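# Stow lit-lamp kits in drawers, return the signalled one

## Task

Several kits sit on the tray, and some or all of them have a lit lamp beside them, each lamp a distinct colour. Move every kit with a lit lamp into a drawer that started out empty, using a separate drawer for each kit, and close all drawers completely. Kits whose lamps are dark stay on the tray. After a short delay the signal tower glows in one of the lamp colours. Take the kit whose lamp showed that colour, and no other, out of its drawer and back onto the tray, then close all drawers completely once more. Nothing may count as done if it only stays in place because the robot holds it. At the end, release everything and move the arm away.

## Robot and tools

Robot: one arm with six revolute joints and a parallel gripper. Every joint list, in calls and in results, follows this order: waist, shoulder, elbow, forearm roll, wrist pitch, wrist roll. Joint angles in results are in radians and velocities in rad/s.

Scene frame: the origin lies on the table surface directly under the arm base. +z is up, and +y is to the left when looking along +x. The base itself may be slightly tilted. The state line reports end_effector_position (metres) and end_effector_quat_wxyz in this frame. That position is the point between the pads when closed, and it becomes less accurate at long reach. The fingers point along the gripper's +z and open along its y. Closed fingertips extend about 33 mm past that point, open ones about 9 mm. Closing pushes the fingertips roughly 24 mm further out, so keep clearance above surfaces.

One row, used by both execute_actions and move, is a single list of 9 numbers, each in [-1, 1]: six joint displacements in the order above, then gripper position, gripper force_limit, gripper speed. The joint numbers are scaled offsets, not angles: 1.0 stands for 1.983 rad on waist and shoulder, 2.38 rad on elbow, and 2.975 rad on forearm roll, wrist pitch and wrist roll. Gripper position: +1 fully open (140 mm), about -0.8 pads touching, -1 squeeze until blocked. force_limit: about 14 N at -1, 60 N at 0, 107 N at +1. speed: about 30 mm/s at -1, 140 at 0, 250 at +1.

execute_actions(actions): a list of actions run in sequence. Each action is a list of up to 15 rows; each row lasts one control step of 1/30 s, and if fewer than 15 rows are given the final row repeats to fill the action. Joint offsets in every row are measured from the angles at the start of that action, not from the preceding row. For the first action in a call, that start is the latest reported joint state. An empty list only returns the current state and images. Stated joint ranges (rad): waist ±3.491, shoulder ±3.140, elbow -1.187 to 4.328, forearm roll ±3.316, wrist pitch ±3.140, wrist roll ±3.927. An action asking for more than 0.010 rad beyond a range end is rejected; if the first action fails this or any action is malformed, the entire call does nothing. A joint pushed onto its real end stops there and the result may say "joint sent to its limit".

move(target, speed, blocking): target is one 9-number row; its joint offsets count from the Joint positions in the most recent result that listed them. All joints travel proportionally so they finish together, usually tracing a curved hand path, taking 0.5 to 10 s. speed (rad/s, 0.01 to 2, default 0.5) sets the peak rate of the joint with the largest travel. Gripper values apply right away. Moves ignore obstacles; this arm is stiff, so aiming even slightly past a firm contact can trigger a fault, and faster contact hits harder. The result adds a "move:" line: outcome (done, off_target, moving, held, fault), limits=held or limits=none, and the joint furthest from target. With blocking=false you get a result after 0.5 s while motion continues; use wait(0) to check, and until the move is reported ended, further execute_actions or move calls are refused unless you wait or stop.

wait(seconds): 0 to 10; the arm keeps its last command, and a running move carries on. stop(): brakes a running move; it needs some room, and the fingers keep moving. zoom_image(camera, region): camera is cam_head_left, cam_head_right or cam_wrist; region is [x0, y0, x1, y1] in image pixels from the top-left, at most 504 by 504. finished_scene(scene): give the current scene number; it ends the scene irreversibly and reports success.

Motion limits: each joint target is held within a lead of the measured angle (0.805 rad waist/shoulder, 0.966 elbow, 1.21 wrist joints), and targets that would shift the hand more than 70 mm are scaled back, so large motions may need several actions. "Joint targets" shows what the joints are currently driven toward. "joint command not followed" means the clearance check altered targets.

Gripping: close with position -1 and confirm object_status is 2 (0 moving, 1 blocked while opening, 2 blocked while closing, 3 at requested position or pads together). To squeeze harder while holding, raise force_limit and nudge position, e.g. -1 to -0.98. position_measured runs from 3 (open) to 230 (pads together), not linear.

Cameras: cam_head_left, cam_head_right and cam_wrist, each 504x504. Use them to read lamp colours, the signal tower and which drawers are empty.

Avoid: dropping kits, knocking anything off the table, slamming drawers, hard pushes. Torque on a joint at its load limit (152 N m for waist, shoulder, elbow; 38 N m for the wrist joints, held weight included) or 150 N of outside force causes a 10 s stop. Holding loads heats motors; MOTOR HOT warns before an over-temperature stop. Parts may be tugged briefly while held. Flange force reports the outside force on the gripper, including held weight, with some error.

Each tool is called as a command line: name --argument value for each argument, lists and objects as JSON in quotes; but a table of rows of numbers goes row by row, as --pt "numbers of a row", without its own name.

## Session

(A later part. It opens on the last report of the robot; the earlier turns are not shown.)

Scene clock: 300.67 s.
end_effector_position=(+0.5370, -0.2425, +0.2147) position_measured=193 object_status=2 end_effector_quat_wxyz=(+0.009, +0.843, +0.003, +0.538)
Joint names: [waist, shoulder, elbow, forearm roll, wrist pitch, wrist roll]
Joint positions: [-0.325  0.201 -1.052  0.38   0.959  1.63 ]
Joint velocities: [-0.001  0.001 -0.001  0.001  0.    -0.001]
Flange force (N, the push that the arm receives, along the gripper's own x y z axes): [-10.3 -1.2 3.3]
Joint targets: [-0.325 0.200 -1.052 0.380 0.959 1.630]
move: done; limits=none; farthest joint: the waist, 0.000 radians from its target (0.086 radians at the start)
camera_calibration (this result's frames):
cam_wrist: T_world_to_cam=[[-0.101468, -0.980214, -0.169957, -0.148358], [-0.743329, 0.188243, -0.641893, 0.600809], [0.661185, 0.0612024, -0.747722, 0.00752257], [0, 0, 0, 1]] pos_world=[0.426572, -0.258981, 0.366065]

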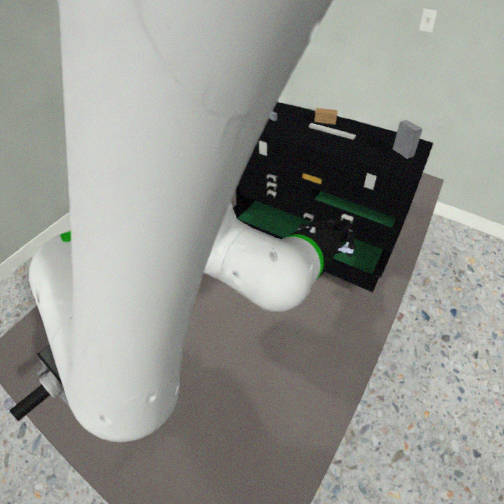

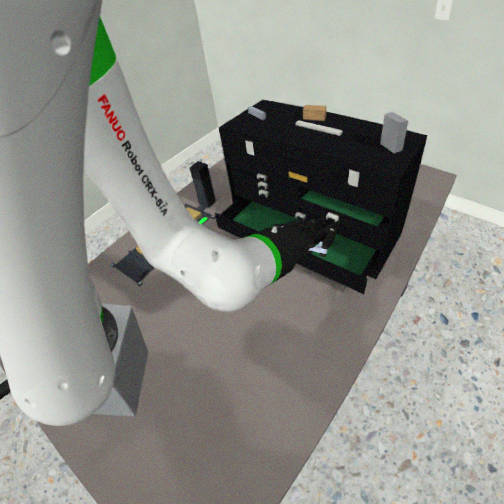

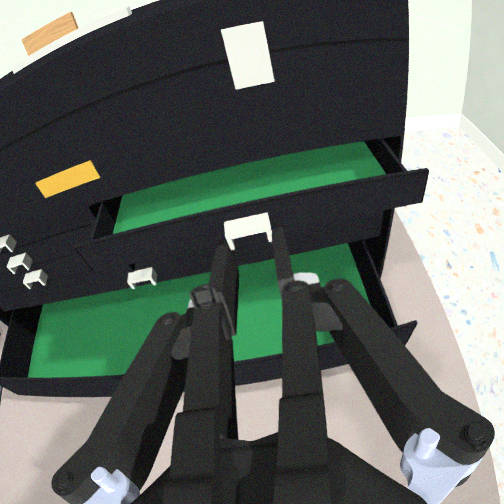

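move --target '[-0.056,-0.0177,-0.0458,0.0353,0.0269,0.0013,-1,-0.3,-0.5]' --speed 0.08

move --target '[0,0,0,0,0,0,0.8,-0.3,0]'

move --target '[0,-0.1,0,0,0,0,0.8,-0.3,0]' --speed 0.2

move --target '[-0.45,0,0,0,0,0,0.8,-0.3,0]' --speed 0.6

Scene clock: 306.77 s.
end_effector_position=(+0.4870, -0.2418, +0.2140) position_measured=193 object_status=2 end_effector_quat_wxyz=(+0.009, +0.843, +0.003, +0.538)
Joint names: [waist, shoulder, elbow, forearm roll, wrist pitch, wrist roll]
Joint positions: [-0.436  0.165 -1.161  0.485  1.039  1.634]
Joint velocities: [-0.002 -0.001 -0.001  0.001  0.     0.001]
Flange force (N, the push that the arm receives, along the gripper's own x y z axes): no reading
Joint targets: [-0.436 0.165 -1.161 0.485 1.039 1.634]
move: done; limits=none; farthest joint: the waist, 0.000 radians from its target (0.111 radians at the start)
camera_calibration (this result's frames):
cam_wrist: T_world_to_cam=[[-0.10133, -0.980284, -0.169634, -0.153051], [-0.743244, 0.187937, -0.642081, 0.562965], [0.661302, 0.061017, -0.747634, 0.0399242], [0, 0, 0, 1]] pos_world=[0.376509, -0.258272, 0.365355]

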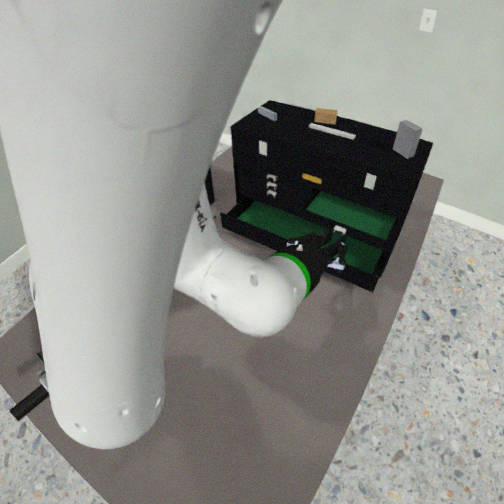

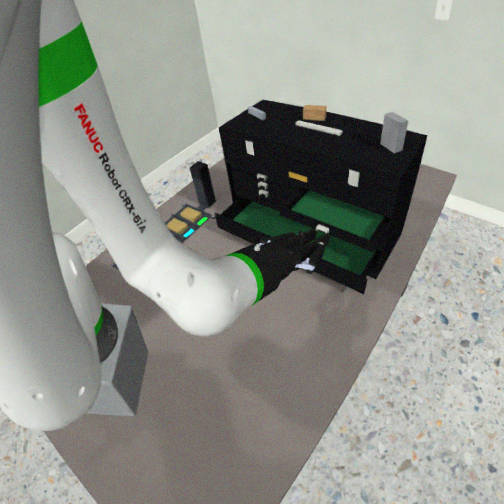

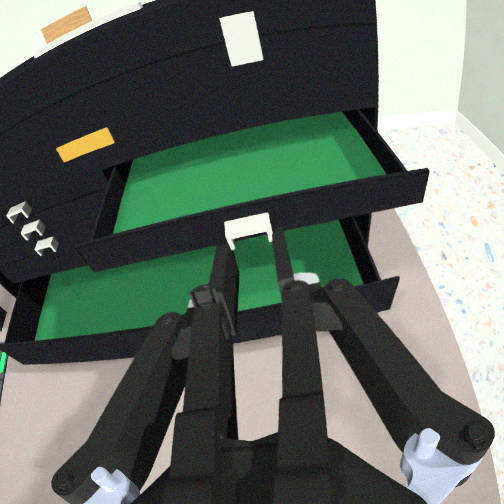

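Scene clock: 307.73 s.
end_effector_position=(+0.4870, -0.2418, +0.2140) position_measured=28 object_status=3 end_effector_quat_wxyz=(+0.009, +0.843, +0.003, +0.538)
Joint names: [waist, shoulder, elbow, forearm roll, wrist pitch, wrist roll]
Joint positions: [-0.436  0.165 -1.161  0.485  1.039  1.634]
Joint velocities: [-0.     0.    -0.     0.    -0.    -0.001]
Flange force (N, the push that the arm receives, along the gripper's own x y z axes): no reading
Joint targets: [-0.436 0.165 -1.161 0.485 1.039 1.634]
move: done; limits=none; farthest joint: the waist, 0.000 radians from its target (0.000 radians at the start)
camera_calibration (this result's frames):
cam_wrist: T_world_to_cam=[[-0.101329, -0.98029, -0.169598, -0.153067], [-0.743235, 0.187914, -0.642098, 0.562965], [0.661312, 0.0609881, -0.747627, 0.0399184], [0, 0, 0, 1]] pos_world=[0.376507, -0.258273, 0.365363]

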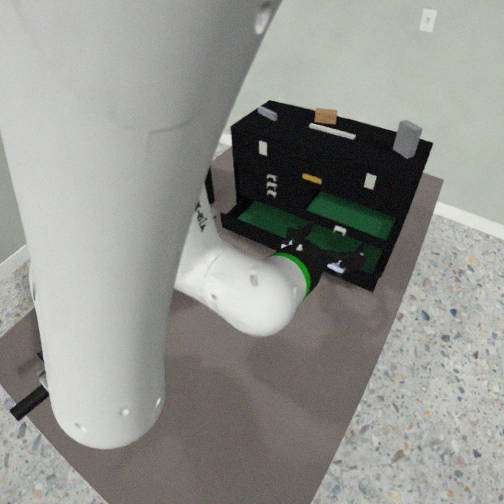

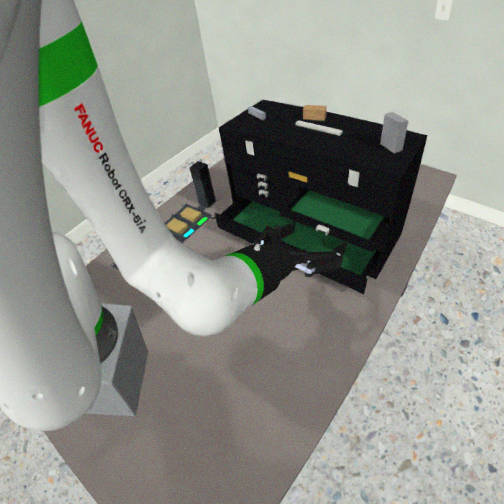

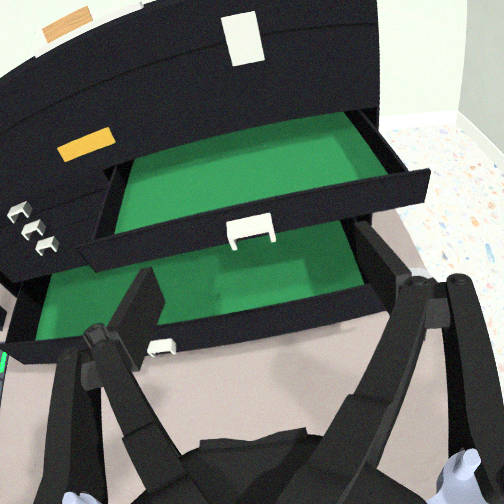

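Scene clock: 309.07 s.
end_effector_position=(+0.5087, -0.2636, +0.3182) position_measured=28 object_status=3 end_effector_quat_wxyz=(+0.054, +0.792, +0.022, +0.607)
Joint names: [waist, shoulder, elbow, forearm roll, wrist pitch, wrist roll]
Joint positions: [-0.436 -0.033 -1.161  0.485  1.039  1.634]
Joint velocities: [ 0.001 -0.     0.    -0.001 -0.     0.   ]
Flange force (N, the push that the arm receives, along the gripper's own x y z axes): no reading
Joint targets: [-0.436 -0.033 -1.161 0.485 1.039 1.634]
move: done; limits=none; farthest joint: the waist, 0.000 radians from its target (0.000 radians at the start)
camera_calibration (this result's frames):
cam_wrist: T_world_to_cam=[[-0.0944093, -0.991445, -0.090137, -0.186287], [-0.618478, 0.12936, -0.775081, 0.613456], [0.78011, -0.0174272, -0.625399, -0.0152383], [0, 0, 0, 1]] pos_world=[0.373709, -0.264316, 0.449157]

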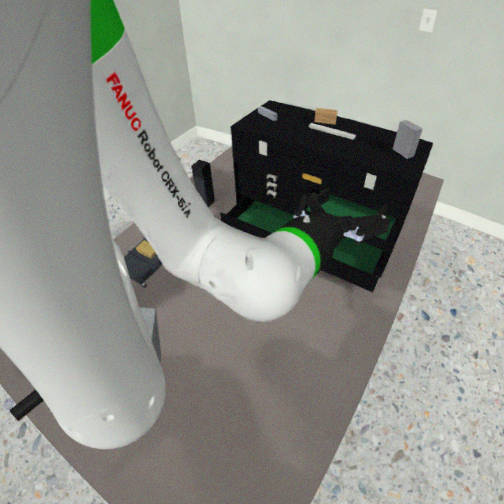

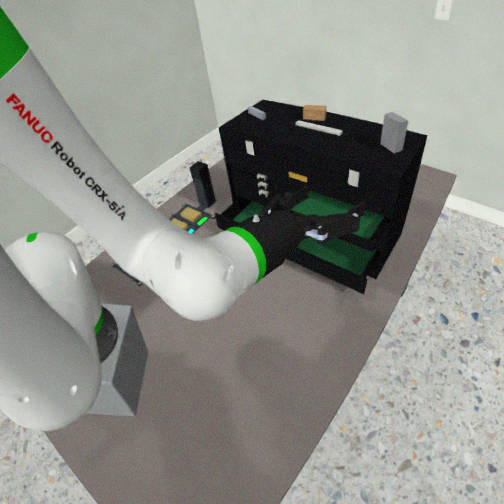

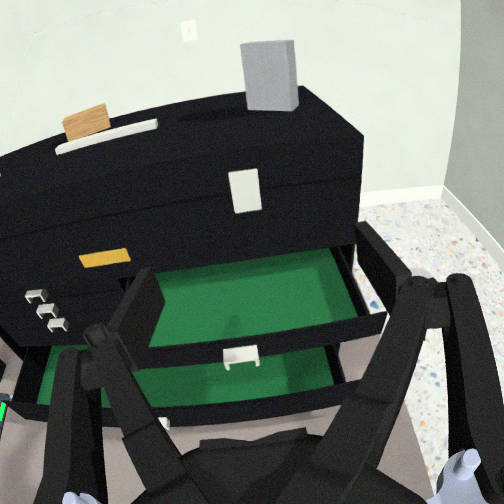

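Scene clock: 311.03 s.
end_effector_position=(+0.1363, -0.5568, +0.3157) position_measured=28 object_status=3 end_effector_quat_wxyz=(+0.344, +0.762, -0.282, +0.471)
Joint names: [waist, shoulder, elbow, forearm roll, wrist pitch, wrist roll]
Joint positions: [-1.328 -0.033 -1.161  0.485  1.039  1.634]
Joint velocities: [-0.002  0.     0.    -0.     0.    -0.001]
Flange force (N, the push that the arm receives, along the gripper's own x y z axes): no reading
Joint targets: [-1.328 -0.033 -1.161 0.485 1.039 1.634]
move: done; limits=none; farthest joint: the waist, 0.000 radians from its target (0.893 radians at the start)
camera_calibration (this result's frames):
cam_wrist: T_world_to_cam=[[-0.825265, -0.561177, 0.063388, -0.221686], [-0.419038, 0.533226, -0.734899, 0.604193], [0.378608, -0.633049, -0.675207, -0.00375712], [0, 0, 0, 1]] pos_world=[0.0716526, -0.448955, 0.455536]

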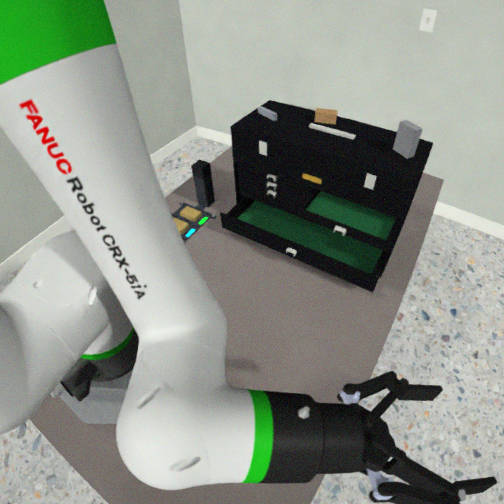

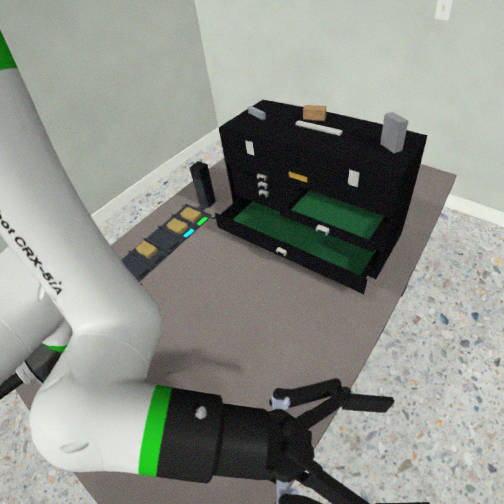

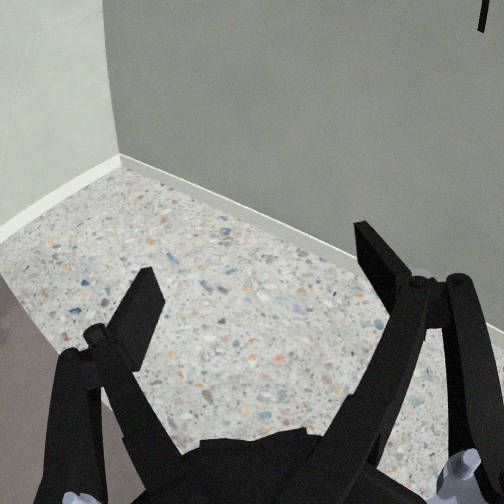

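move --target '[0.241,-0.0842,0.24,-0.1126,-0.6854,-0.95,0.35,-0.2,0]' --speed 1.0

move --target '[0.9365,0,0,0,0,-0.584,0.35,-0.2,0]' --speed 0.8

move --target '[0,0.3464,0.0588,0.1348,0.116,0,0.35,-0.2,0]'

move --target '[-0.0303,0.0686,-0.0336,0.0756,0.0632,-0.0682,0.35,-0.2,0]' --speed 0.15

move --target '[0,0,0,0,0,0,-1,-0.2,-0.7]'

Scene clock: 319.53 s.
end_effector_position=(+0.1030, -0.4234, +0.2473) position_measured=85 object_status=3 end_effector_quat_wxyz=(-0.043, +0.229, +0.971, -0.045)
Joint names: [waist, shoulder, elbow, forearm roll, wrist pitch, wrist roll]
Joint positions: [-0.85  -0.2   -0.59   0.15  -1.    -1.193]
Joint velocities: [ 0.     0.001  0.     0.    -0.    -0.001]
Flange force (N, the push that the arm receives, along the gripper's own x y z axes): [0.9 8.1 1.4]
Joint targets: [-0.850 -0.200 -0.590 0.150 -1.000 -1.193]
move: done; limits=none; farthest joint: the waist, 0.000 radians from its target (0.478 radians at the start)
camera_calibration (this result's frames):
cam_wrist: T_world_to_cam=[[0.619582, 0.777211, -0.109826, 0.290671], [0.75178, -0.547341, 0.367757, -0.381996], [0.225713, -0.31042, -0.923414, 0.260838], [0, 0, 0, 1]] pos_world=[0.0482082, -0.354026, 0.413266]

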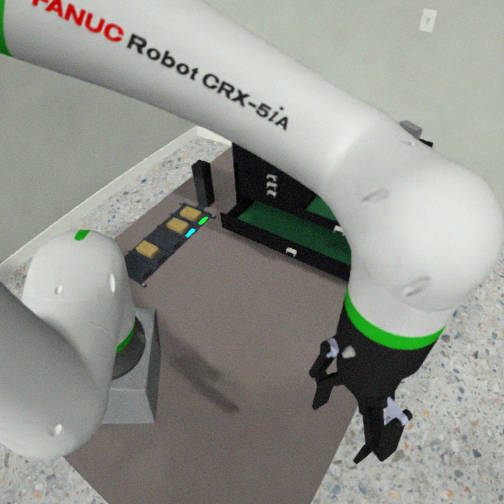

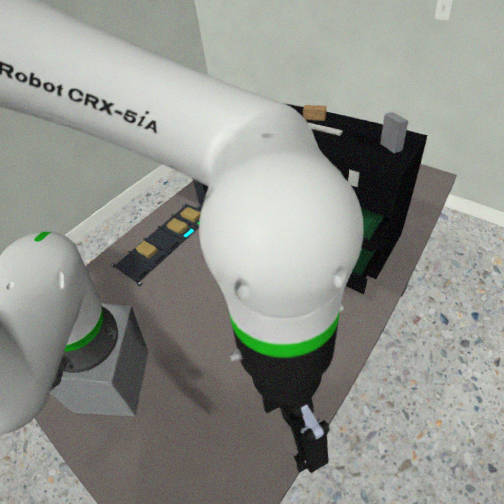

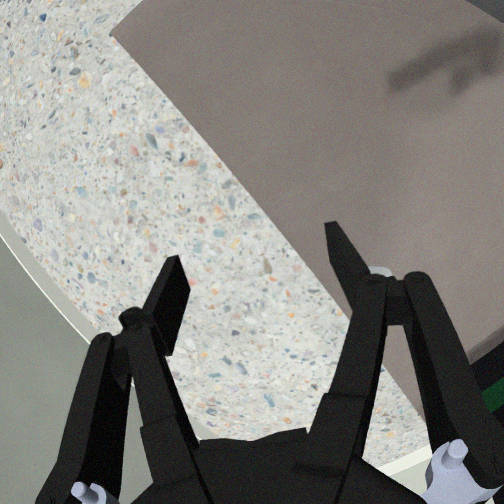

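Scene clock: 322.40 s.
end_effector_position=(+0.3808, +0.1963, +0.3123) position_measured=85 object_status=3 end_effector_quat_wxyz=(+0.027, +0.185, +0.975, +0.120)
Joint names: [waist, shoulder, elbow, forearm roll, wrist pitch, wrist roll]
Joint positions: [ 1.007 -0.2   -0.59   0.15  -1.    -2.93 ]
Joint velocities: [ 0.    -0.    -0.     0.     0.    -0.001]
Flange force (N, the push that the arm receives, along the gripper's own x y z axes): [9.1 -4.1 1.4]
Joint targets: [1.007 -0.200 -0.590 0.150 -1.000 -2.930]
move: done; limits=none; farthest joint: the waist, 0.000 radians from its target (1.858 radians at the start)
camera_calibration (this result's frames):
cam_wrist: T_world_to_cam=[[0.541971, 0.802654, 0.249027, -0.443338], [0.721402, -0.59634, 0.352076, -0.249446], [0.4311, -0.0111667, -0.902235, 0.30698], [0, 0, 0, 1]] pos_world=[0.287888, 0.21052, 0.475195]

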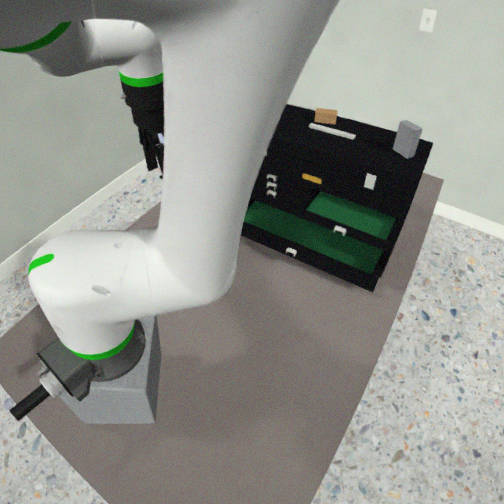

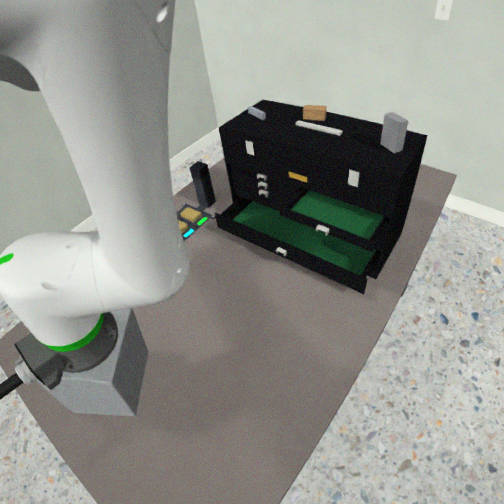

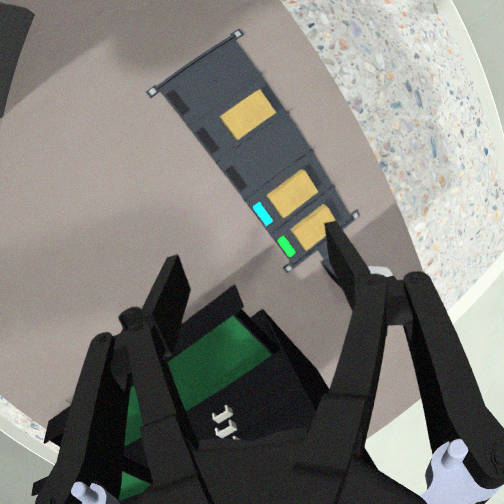

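Scene clock: 324.23 s.
end_effector_position=(+0.4774, +0.3005, +0.1237) position_measured=85 object_status=3 end_effector_quat_wxyz=(+0.088, -0.003, +0.996, +0.001)
Joint names: [waist, shoulder, elbow, forearm roll, wrist pitch, wrist roll]
Joint positions: [ 1.007  0.487 -0.45   0.551 -0.655 -2.93 ]
Joint velocities: [-0.001  0.     0.     0.001  0.     0.   ]
Flange force (N, the push that the arm receives, along the gripper's own x y z axes): [9.0 -3.2 -2.0]
Joint targets: [1.007 0.487 -0.450 0.551 -0.655 -2.930]
move: done; limits=none; farthest joint: the waist, 0.000 radians from its target (0.000 radians at the start)
camera_calibration (this result's frames):
cam_wrist: T_world_to_cam=[[0.199907, 0.978692, 0.0469057, -0.397024], [0.809552, -0.191947, 0.554781, -0.379334], [0.551963, -0.0729318, -0.830673, 0.0483625], [0, 0, 0, 1]] pos_world=[0.359764, 0.319279, 0.269244]

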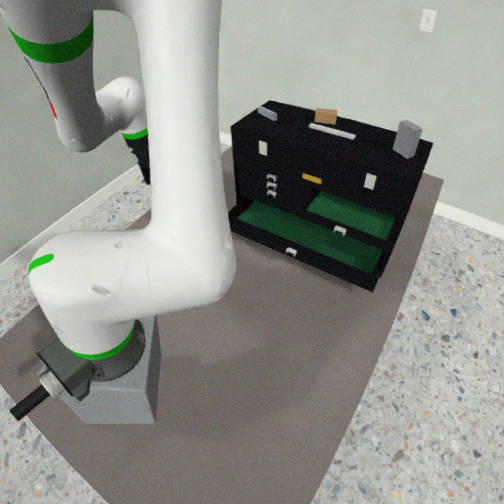

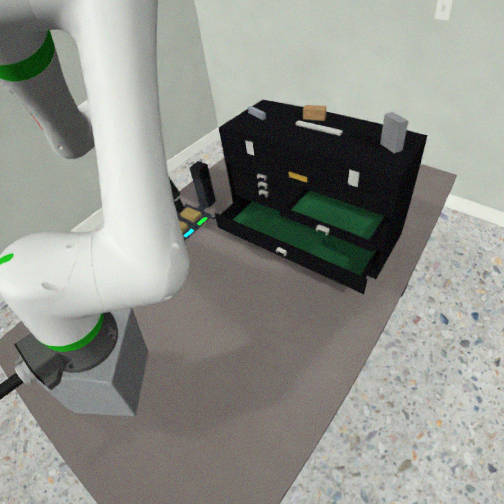

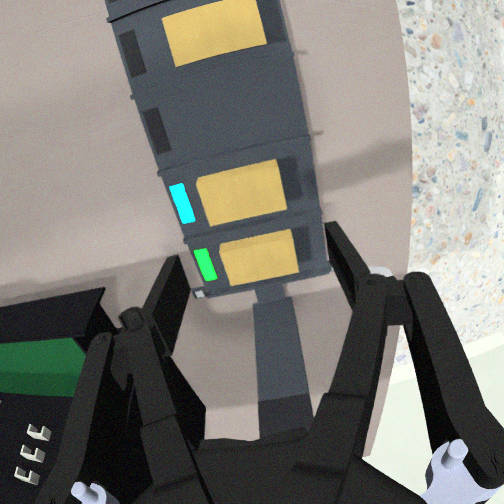

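Scene clock: 326.07 s.
end_effector_position=(+0.4706, +0.2967, +0.0431) position_measured=85 object_status=3 end_effector_quat_wxyz=(+0.087, -0.003, +0.996, +0.000)
Joint names: [waist, shoulder, elbow, forearm roll, wrist pitch, wrist roll]
Joint positions: [ 0.947  0.623 -0.53   0.776 -0.467 -3.133]
Joint velocities: [ 0.    -0.001 -0.     0.001  0.     0.003]
Flange force (N, the push that the arm receives, along the gripper's own x y z axes): [6.8 -1.9 0.0]
Joint targets: [0.947 0.623 -0.530 0.776 -0.467 -3.133]
move: done; limits=none; farthest joint: the waist, 0.000 radians from its target (0.060 radians at the start)
camera_calibration (this result's frames):
cam_wrist: T_world_to_cam=[[0.199717, 0.978813, 0.0451524, -0.388039], [0.810307, -0.190893, 0.554042, -0.330477], [0.550923, -0.0740642, -0.831263, -0.0142558], [0, 0, 0, 1]] pos_world=[0.35314, 0.315676, 0.188769]

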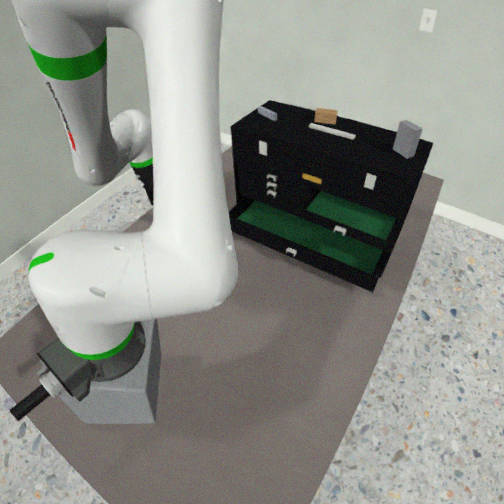

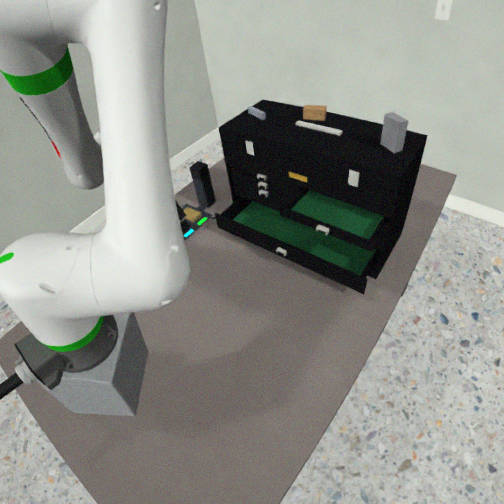

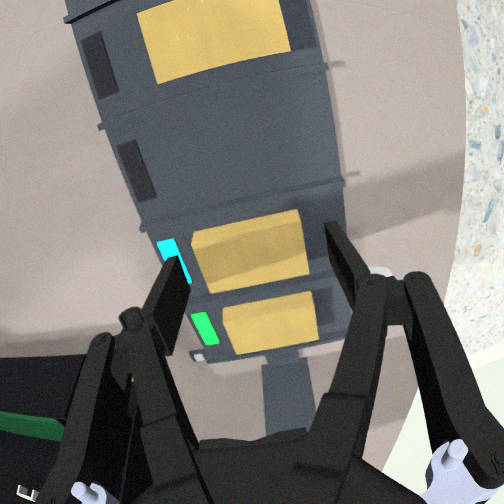

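Scene clock: 326.73 s.
end_effector_position=(+0.4706, +0.2967, +0.0431) position_measured=132 object_status=0 end_effector_quat_wxyz=(+0.087, -0.003, +0.996, +0.000)
Joint names: [waist, shoulder, elbow, forearm roll, wrist pitch, wrist roll]
Joint positions: [ 0.947  0.623 -0.53   0.776 -0.467 -3.133]
Joint velocities: [ 0.    -0.001  0.    -0.     0.     0.002]
Flange force (N, the push that the arm receives, along the gripper's own x y z axes): [15.2 -7.9 -38.8]
Joint targets: [0.947 0.623 -0.530 0.776 -0.467 -3.133]
move: done; limits=none; farthest joint: the waist, 0.000 radians from its target (0.000 radians at the start)
camera_calibration (this result's frames):
cam_wrist: T_world_to_cam=[[0.199715, 0.978813, 0.0451506, -0.388036], [0.810309, -0.190891, 0.55404, -0.330475], [0.55092, -0.0740643, -0.831265, -0.0142577], [0, 0, 0, 1]] pos_world=[0.353139, 0.315674, 0.188765]

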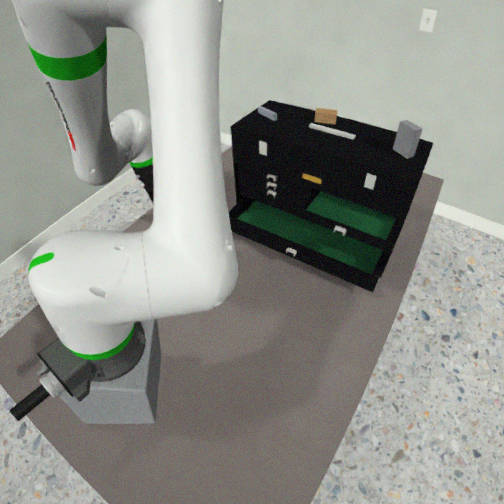

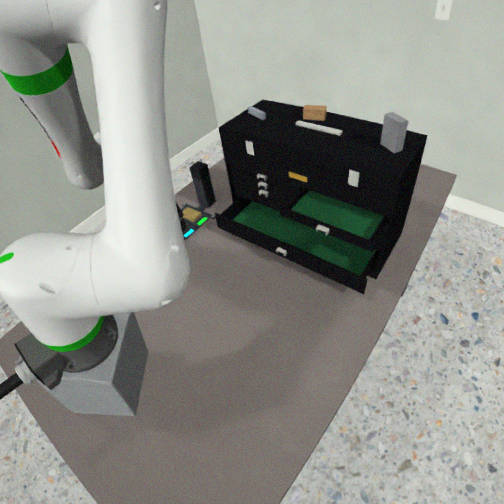

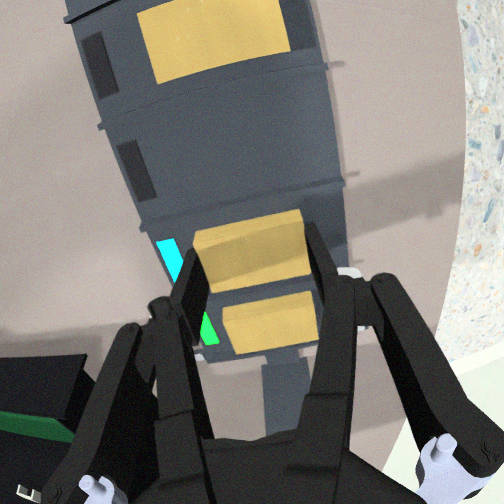

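move --target '[0.0303,-0.0686,0.0336,-0.0756,-0.0632,0.0682,-1,-0.2,-0.7]' --speed 0.2

move --target '[0,-0.3464,-0.0168,-0.1348,-0.15,0,-1,-0.2,-0.7]'

move --target '[-0.5103,0,0,0,0,0.4662,-1,-0.2,-0.7]' --speed 0.7

move --target '[0,0.1503,0.1345,0.001,0.0323,0,-1,-0.2,-0.7]' --speed 0.3

move --target '[-0.0077,0.0268,-0.024,0.0026,0.0374,0.001,-1,-0.2,-0.7]' --speed 0.08

Scene clock: 339.00 s.
end_effector_position=(+0.4774, +0.3005, +0.1237) position_measured=132 object_status=2 end_effector_quat_wxyz=(+0.088, -0.003, +0.996, +0.001)
Joint names: [waist, shoulder, elbow, forearm roll, wrist pitch, wrist roll]
Joint positions: [ 1.007  0.487 -0.45   0.551 -0.655 -2.93 ]
Joint velocities: [ 0.    -0.001  0.    -0.001 -0.     0.001]
Flange force (N, the push that the arm receives, along the gripper's own x y z axes): [7.9 -3.7 -0.6]
Joint targets: [1.007 0.487 -0.450 0.551 -0.655 -2.930]
move: done; limits=none; farthest joint: the waist, 0.000 radians from its target (0.060 radians at the start)
camera_calibration (this result's frames):
cam_wrist: T_world_to_cam=[[0.199907, 0.978692, 0.046895, -0.397017], [0.809554, -0.191942, 0.55478, -0.379331], [0.55196, -0.0729405, -0.830674, 0.0483582], [0, 0, 0, 1]] pos_world=[0.359764, 0.319275, 0.269233]

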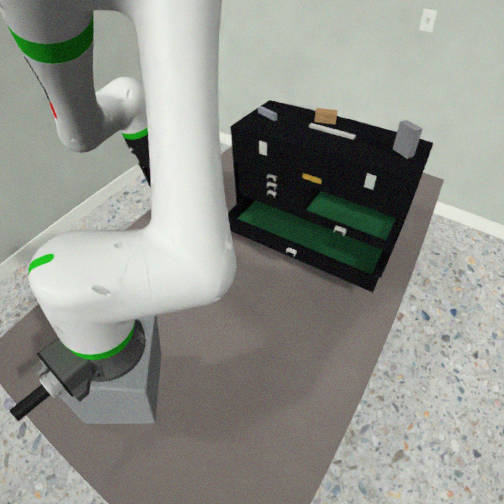

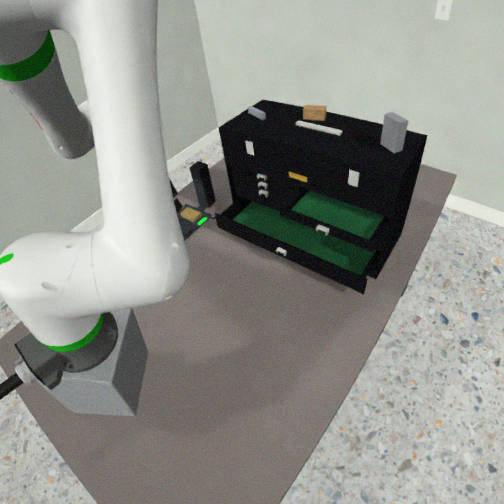

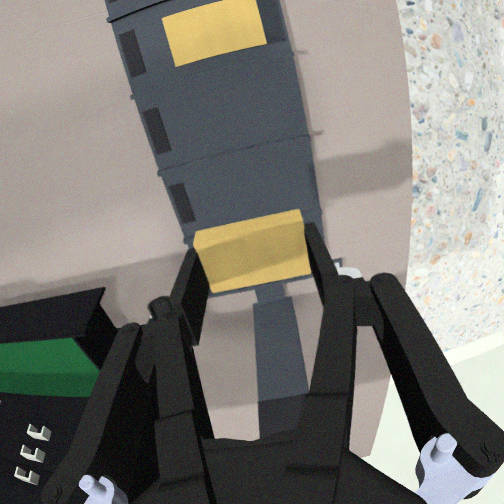

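Scene clock: 340.83 s.
end_effector_position=(+0.3947, +0.1978, +0.3530) position_measured=132 object_status=2 end_effector_quat_wxyz=(+0.029, +0.192, +0.974, +0.118)
Joint names: [waist, shoulder, elbow, forearm roll, wrist pitch, wrist roll]
Joint positions: [ 1.007 -0.2   -0.49   0.15  -1.101 -2.93 ]
Joint velocities: [-0.001 -0.001 -0.     0.    -0.001  0.002]
Flange force (N, the push that the arm receives, along the gripper's own x y z axes): [10.3 -5.5 1.9]
Joint targets: [1.007 -0.200 -0.490 0.150 -1.101 -2.930]
move: done; limits=none; farthest joint: the waist, 0.000 radians from its target (0.000 radians at the start)
camera_calibration (this result's frames):
cam_wrist: T_world_to_cam=[[0.552875, 0.796049, 0.246243, -0.46429], [0.712237, -0.604848, 0.356198, -0.269103], [0.43249, -0.0215493, -0.901381, 0.338956], [0, 0, 0, 1]] pos_world=[0.301764, 0.214135, 0.515711]

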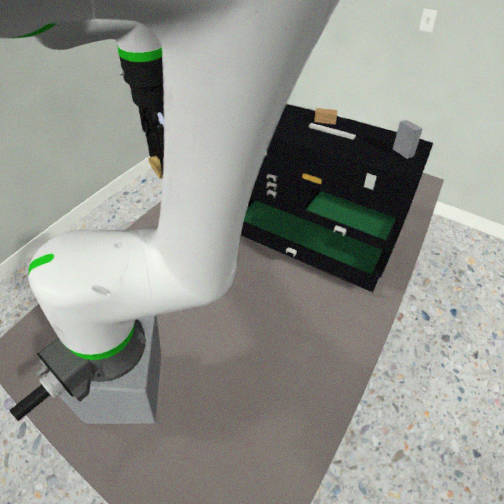

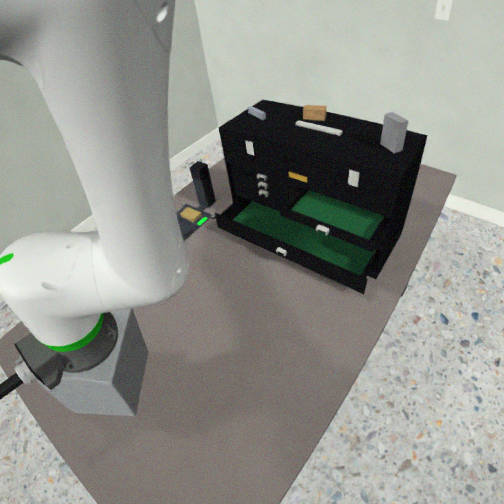

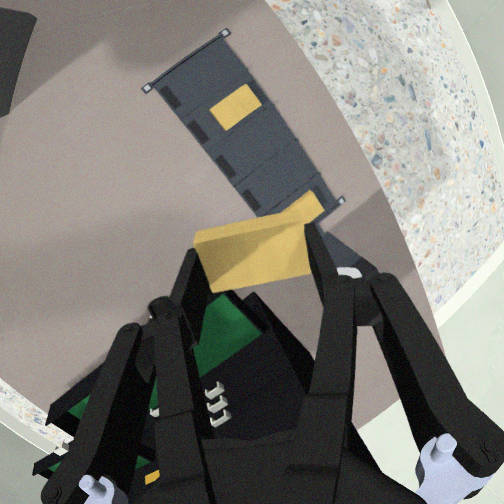

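Scene clock: 343.30 s.
end_effector_position=(+0.3971, -0.2214, +0.2867) position_measured=132 object_status=2 end_effector_quat_wxyz=(+0.028, -0.001, +1.000, +0.004)
Joint names: [waist, shoulder, elbow, forearm roll, wrist pitch, wrist roll]
Joint positions: [-0.005 -0.2   -0.49   0.15  -1.101 -1.543]
Joint velocities: [ 0.001 -0.    -0.     0.     0.     0.001]
Flange force (N, the push that the arm receives, along the gripper's own x y z axes): [5.3 9.1 2.8]
Joint targets: [-0.005 -0.200 -0.490 0.150 -1.101 -1.543]
move: done; limits=none; farthest joint: the waist, 0.000 radians from its target (1.012 radians at the start)
camera_calibration (this result's frames):
cam_wrist: T_world_to_cam=[[0.20823, 0.977699, 0.0272871, 0.12425], [0.869109, -0.197755, 0.453369, -0.5008], [0.448654, -0.0706894, -0.890905, 0.24881], [0, 0, 0, 1]] pos_world=[0.297747, -0.202927, 0.445322]

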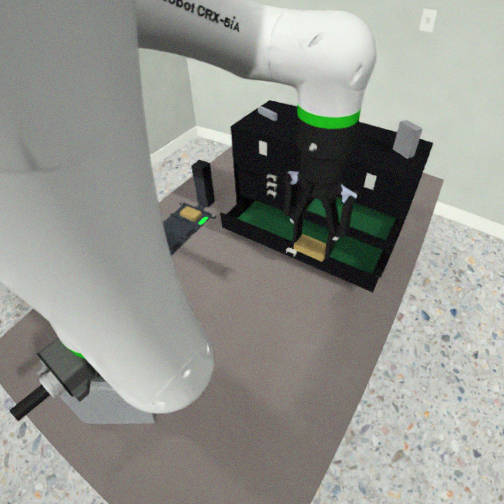

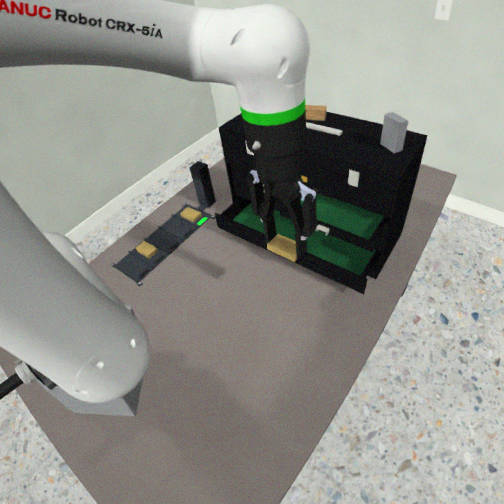

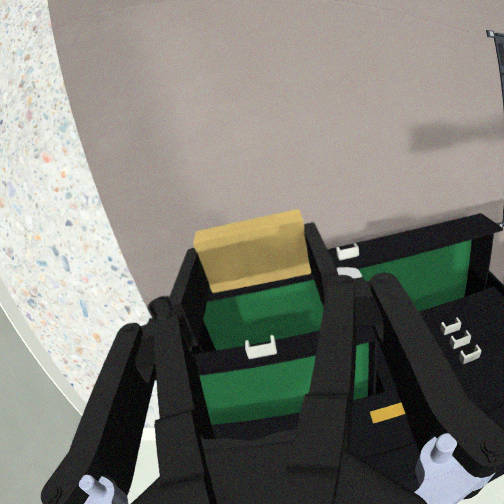

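Scene clock: 344.77 s.
end_effector_position=(+0.5632, -0.2348, +0.2913) position_measured=132 object_status=2 end_effector_quat_wxyz=(+0.087, +0.000, +0.996, -0.000)
Joint names: [waist, shoulder, elbow, forearm roll, wrist pitch, wrist roll]
Joint positions: [-0.005  0.098 -0.17   0.153 -1.005 -1.543]
Joint velocities: [-0.     0.001  0.     0.     0.    -0.   ]
Flange force (N, the push that the arm receives, along the gripper's own x y z axes): [6.6 6.5 1.3]
Joint targets: [-0.005 0.098 -0.170 0.153 -1.005 -1.543]
move: done; limits=none; farthest joint: the waist, 0.000 radians from its target (0.000 radians at the start)
camera_calibration (this result's frames):
cam_wrist: T_world_to_cam=[[0.206612, 0.977404, 0.0446528, 0.0984521], [0.809261, -0.196362, 0.553659, -0.645049], [0.549916, -0.0782567, -0.831546, 0.101329], [0, 0, 0, 1]] pos_world=[0.44595, -0.214961, 0.437001]

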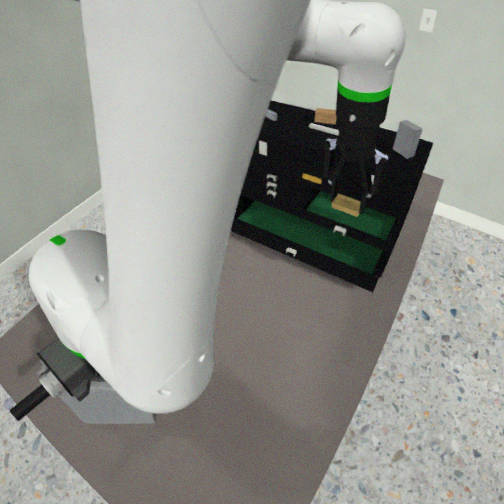

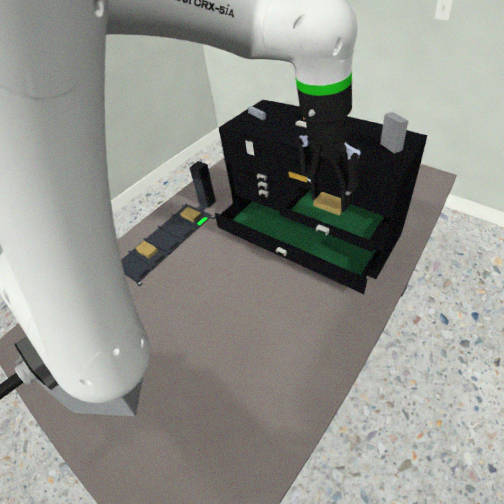

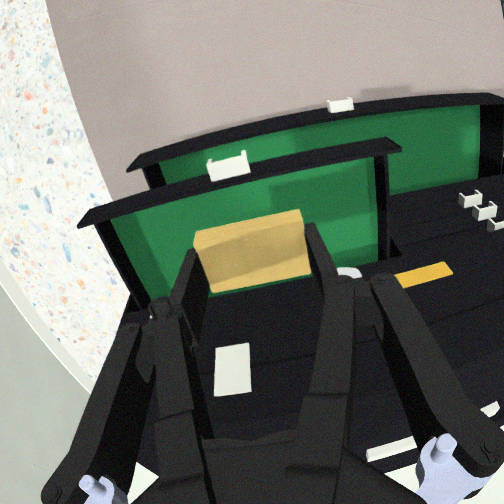

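Scene clock: 346.47 s.
end_effector_position=(+0.5642, -0.2351, +0.2430) position_measured=132 object_status=2 end_effector_quat_wxyz=(+0.087, -0.003, +0.996, -0.001)
Joint names: [waist, shoulder, elbow, forearm roll, wrist pitch, wrist roll]
Joint positions: [-0.02   0.151 -0.227  0.161 -0.893 -1.54 ]
Joint velocities: [ 0.     0.002 -0.001 -0.     0.001 -0.002]
Flange force (N, the push that the arm receives, along the gripper's own x y z axes): [5.7 9.8 -21.6]
Joint targets: [-0.020 0.151 -0.227 0.161 -0.893 -1.540]
move: done; limits=none; farthest joint: the waist, 0.000 radians from its target (0.015 radians at the start)
camera_calibration (this result's frames):
cam_wrist: T_world_to_cam=[[0.199939, 0.978872, 0.0428189, 0.105258], [0.8104, -0.189774, 0.55429, -0.618405], [0.550705, -0.0761238, -0.831222, 0.0605989], [0, 0, 0, 1]] pos_world=[0.446738, -0.215779, 0.38864]

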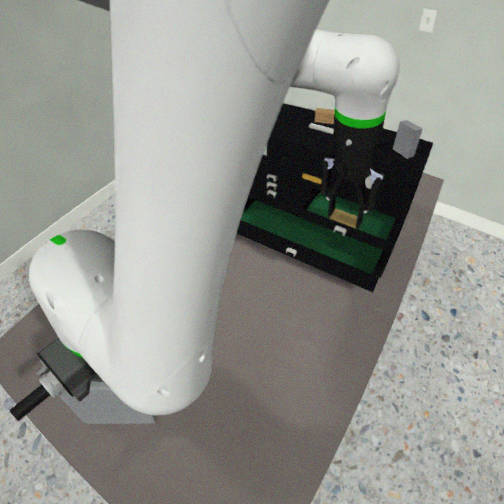

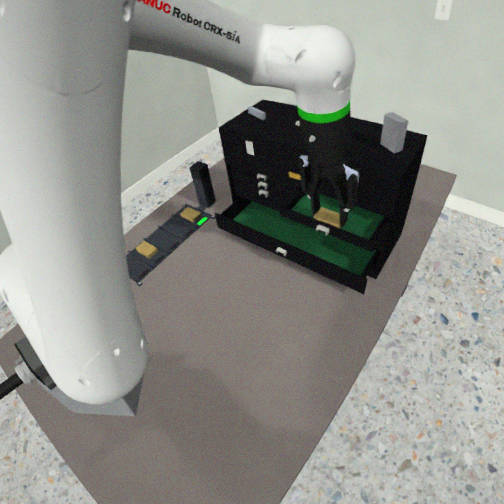

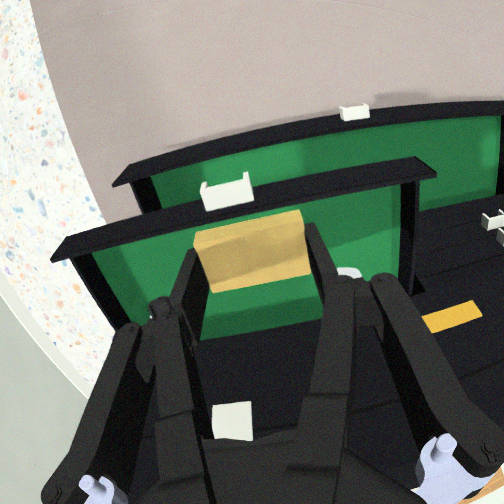

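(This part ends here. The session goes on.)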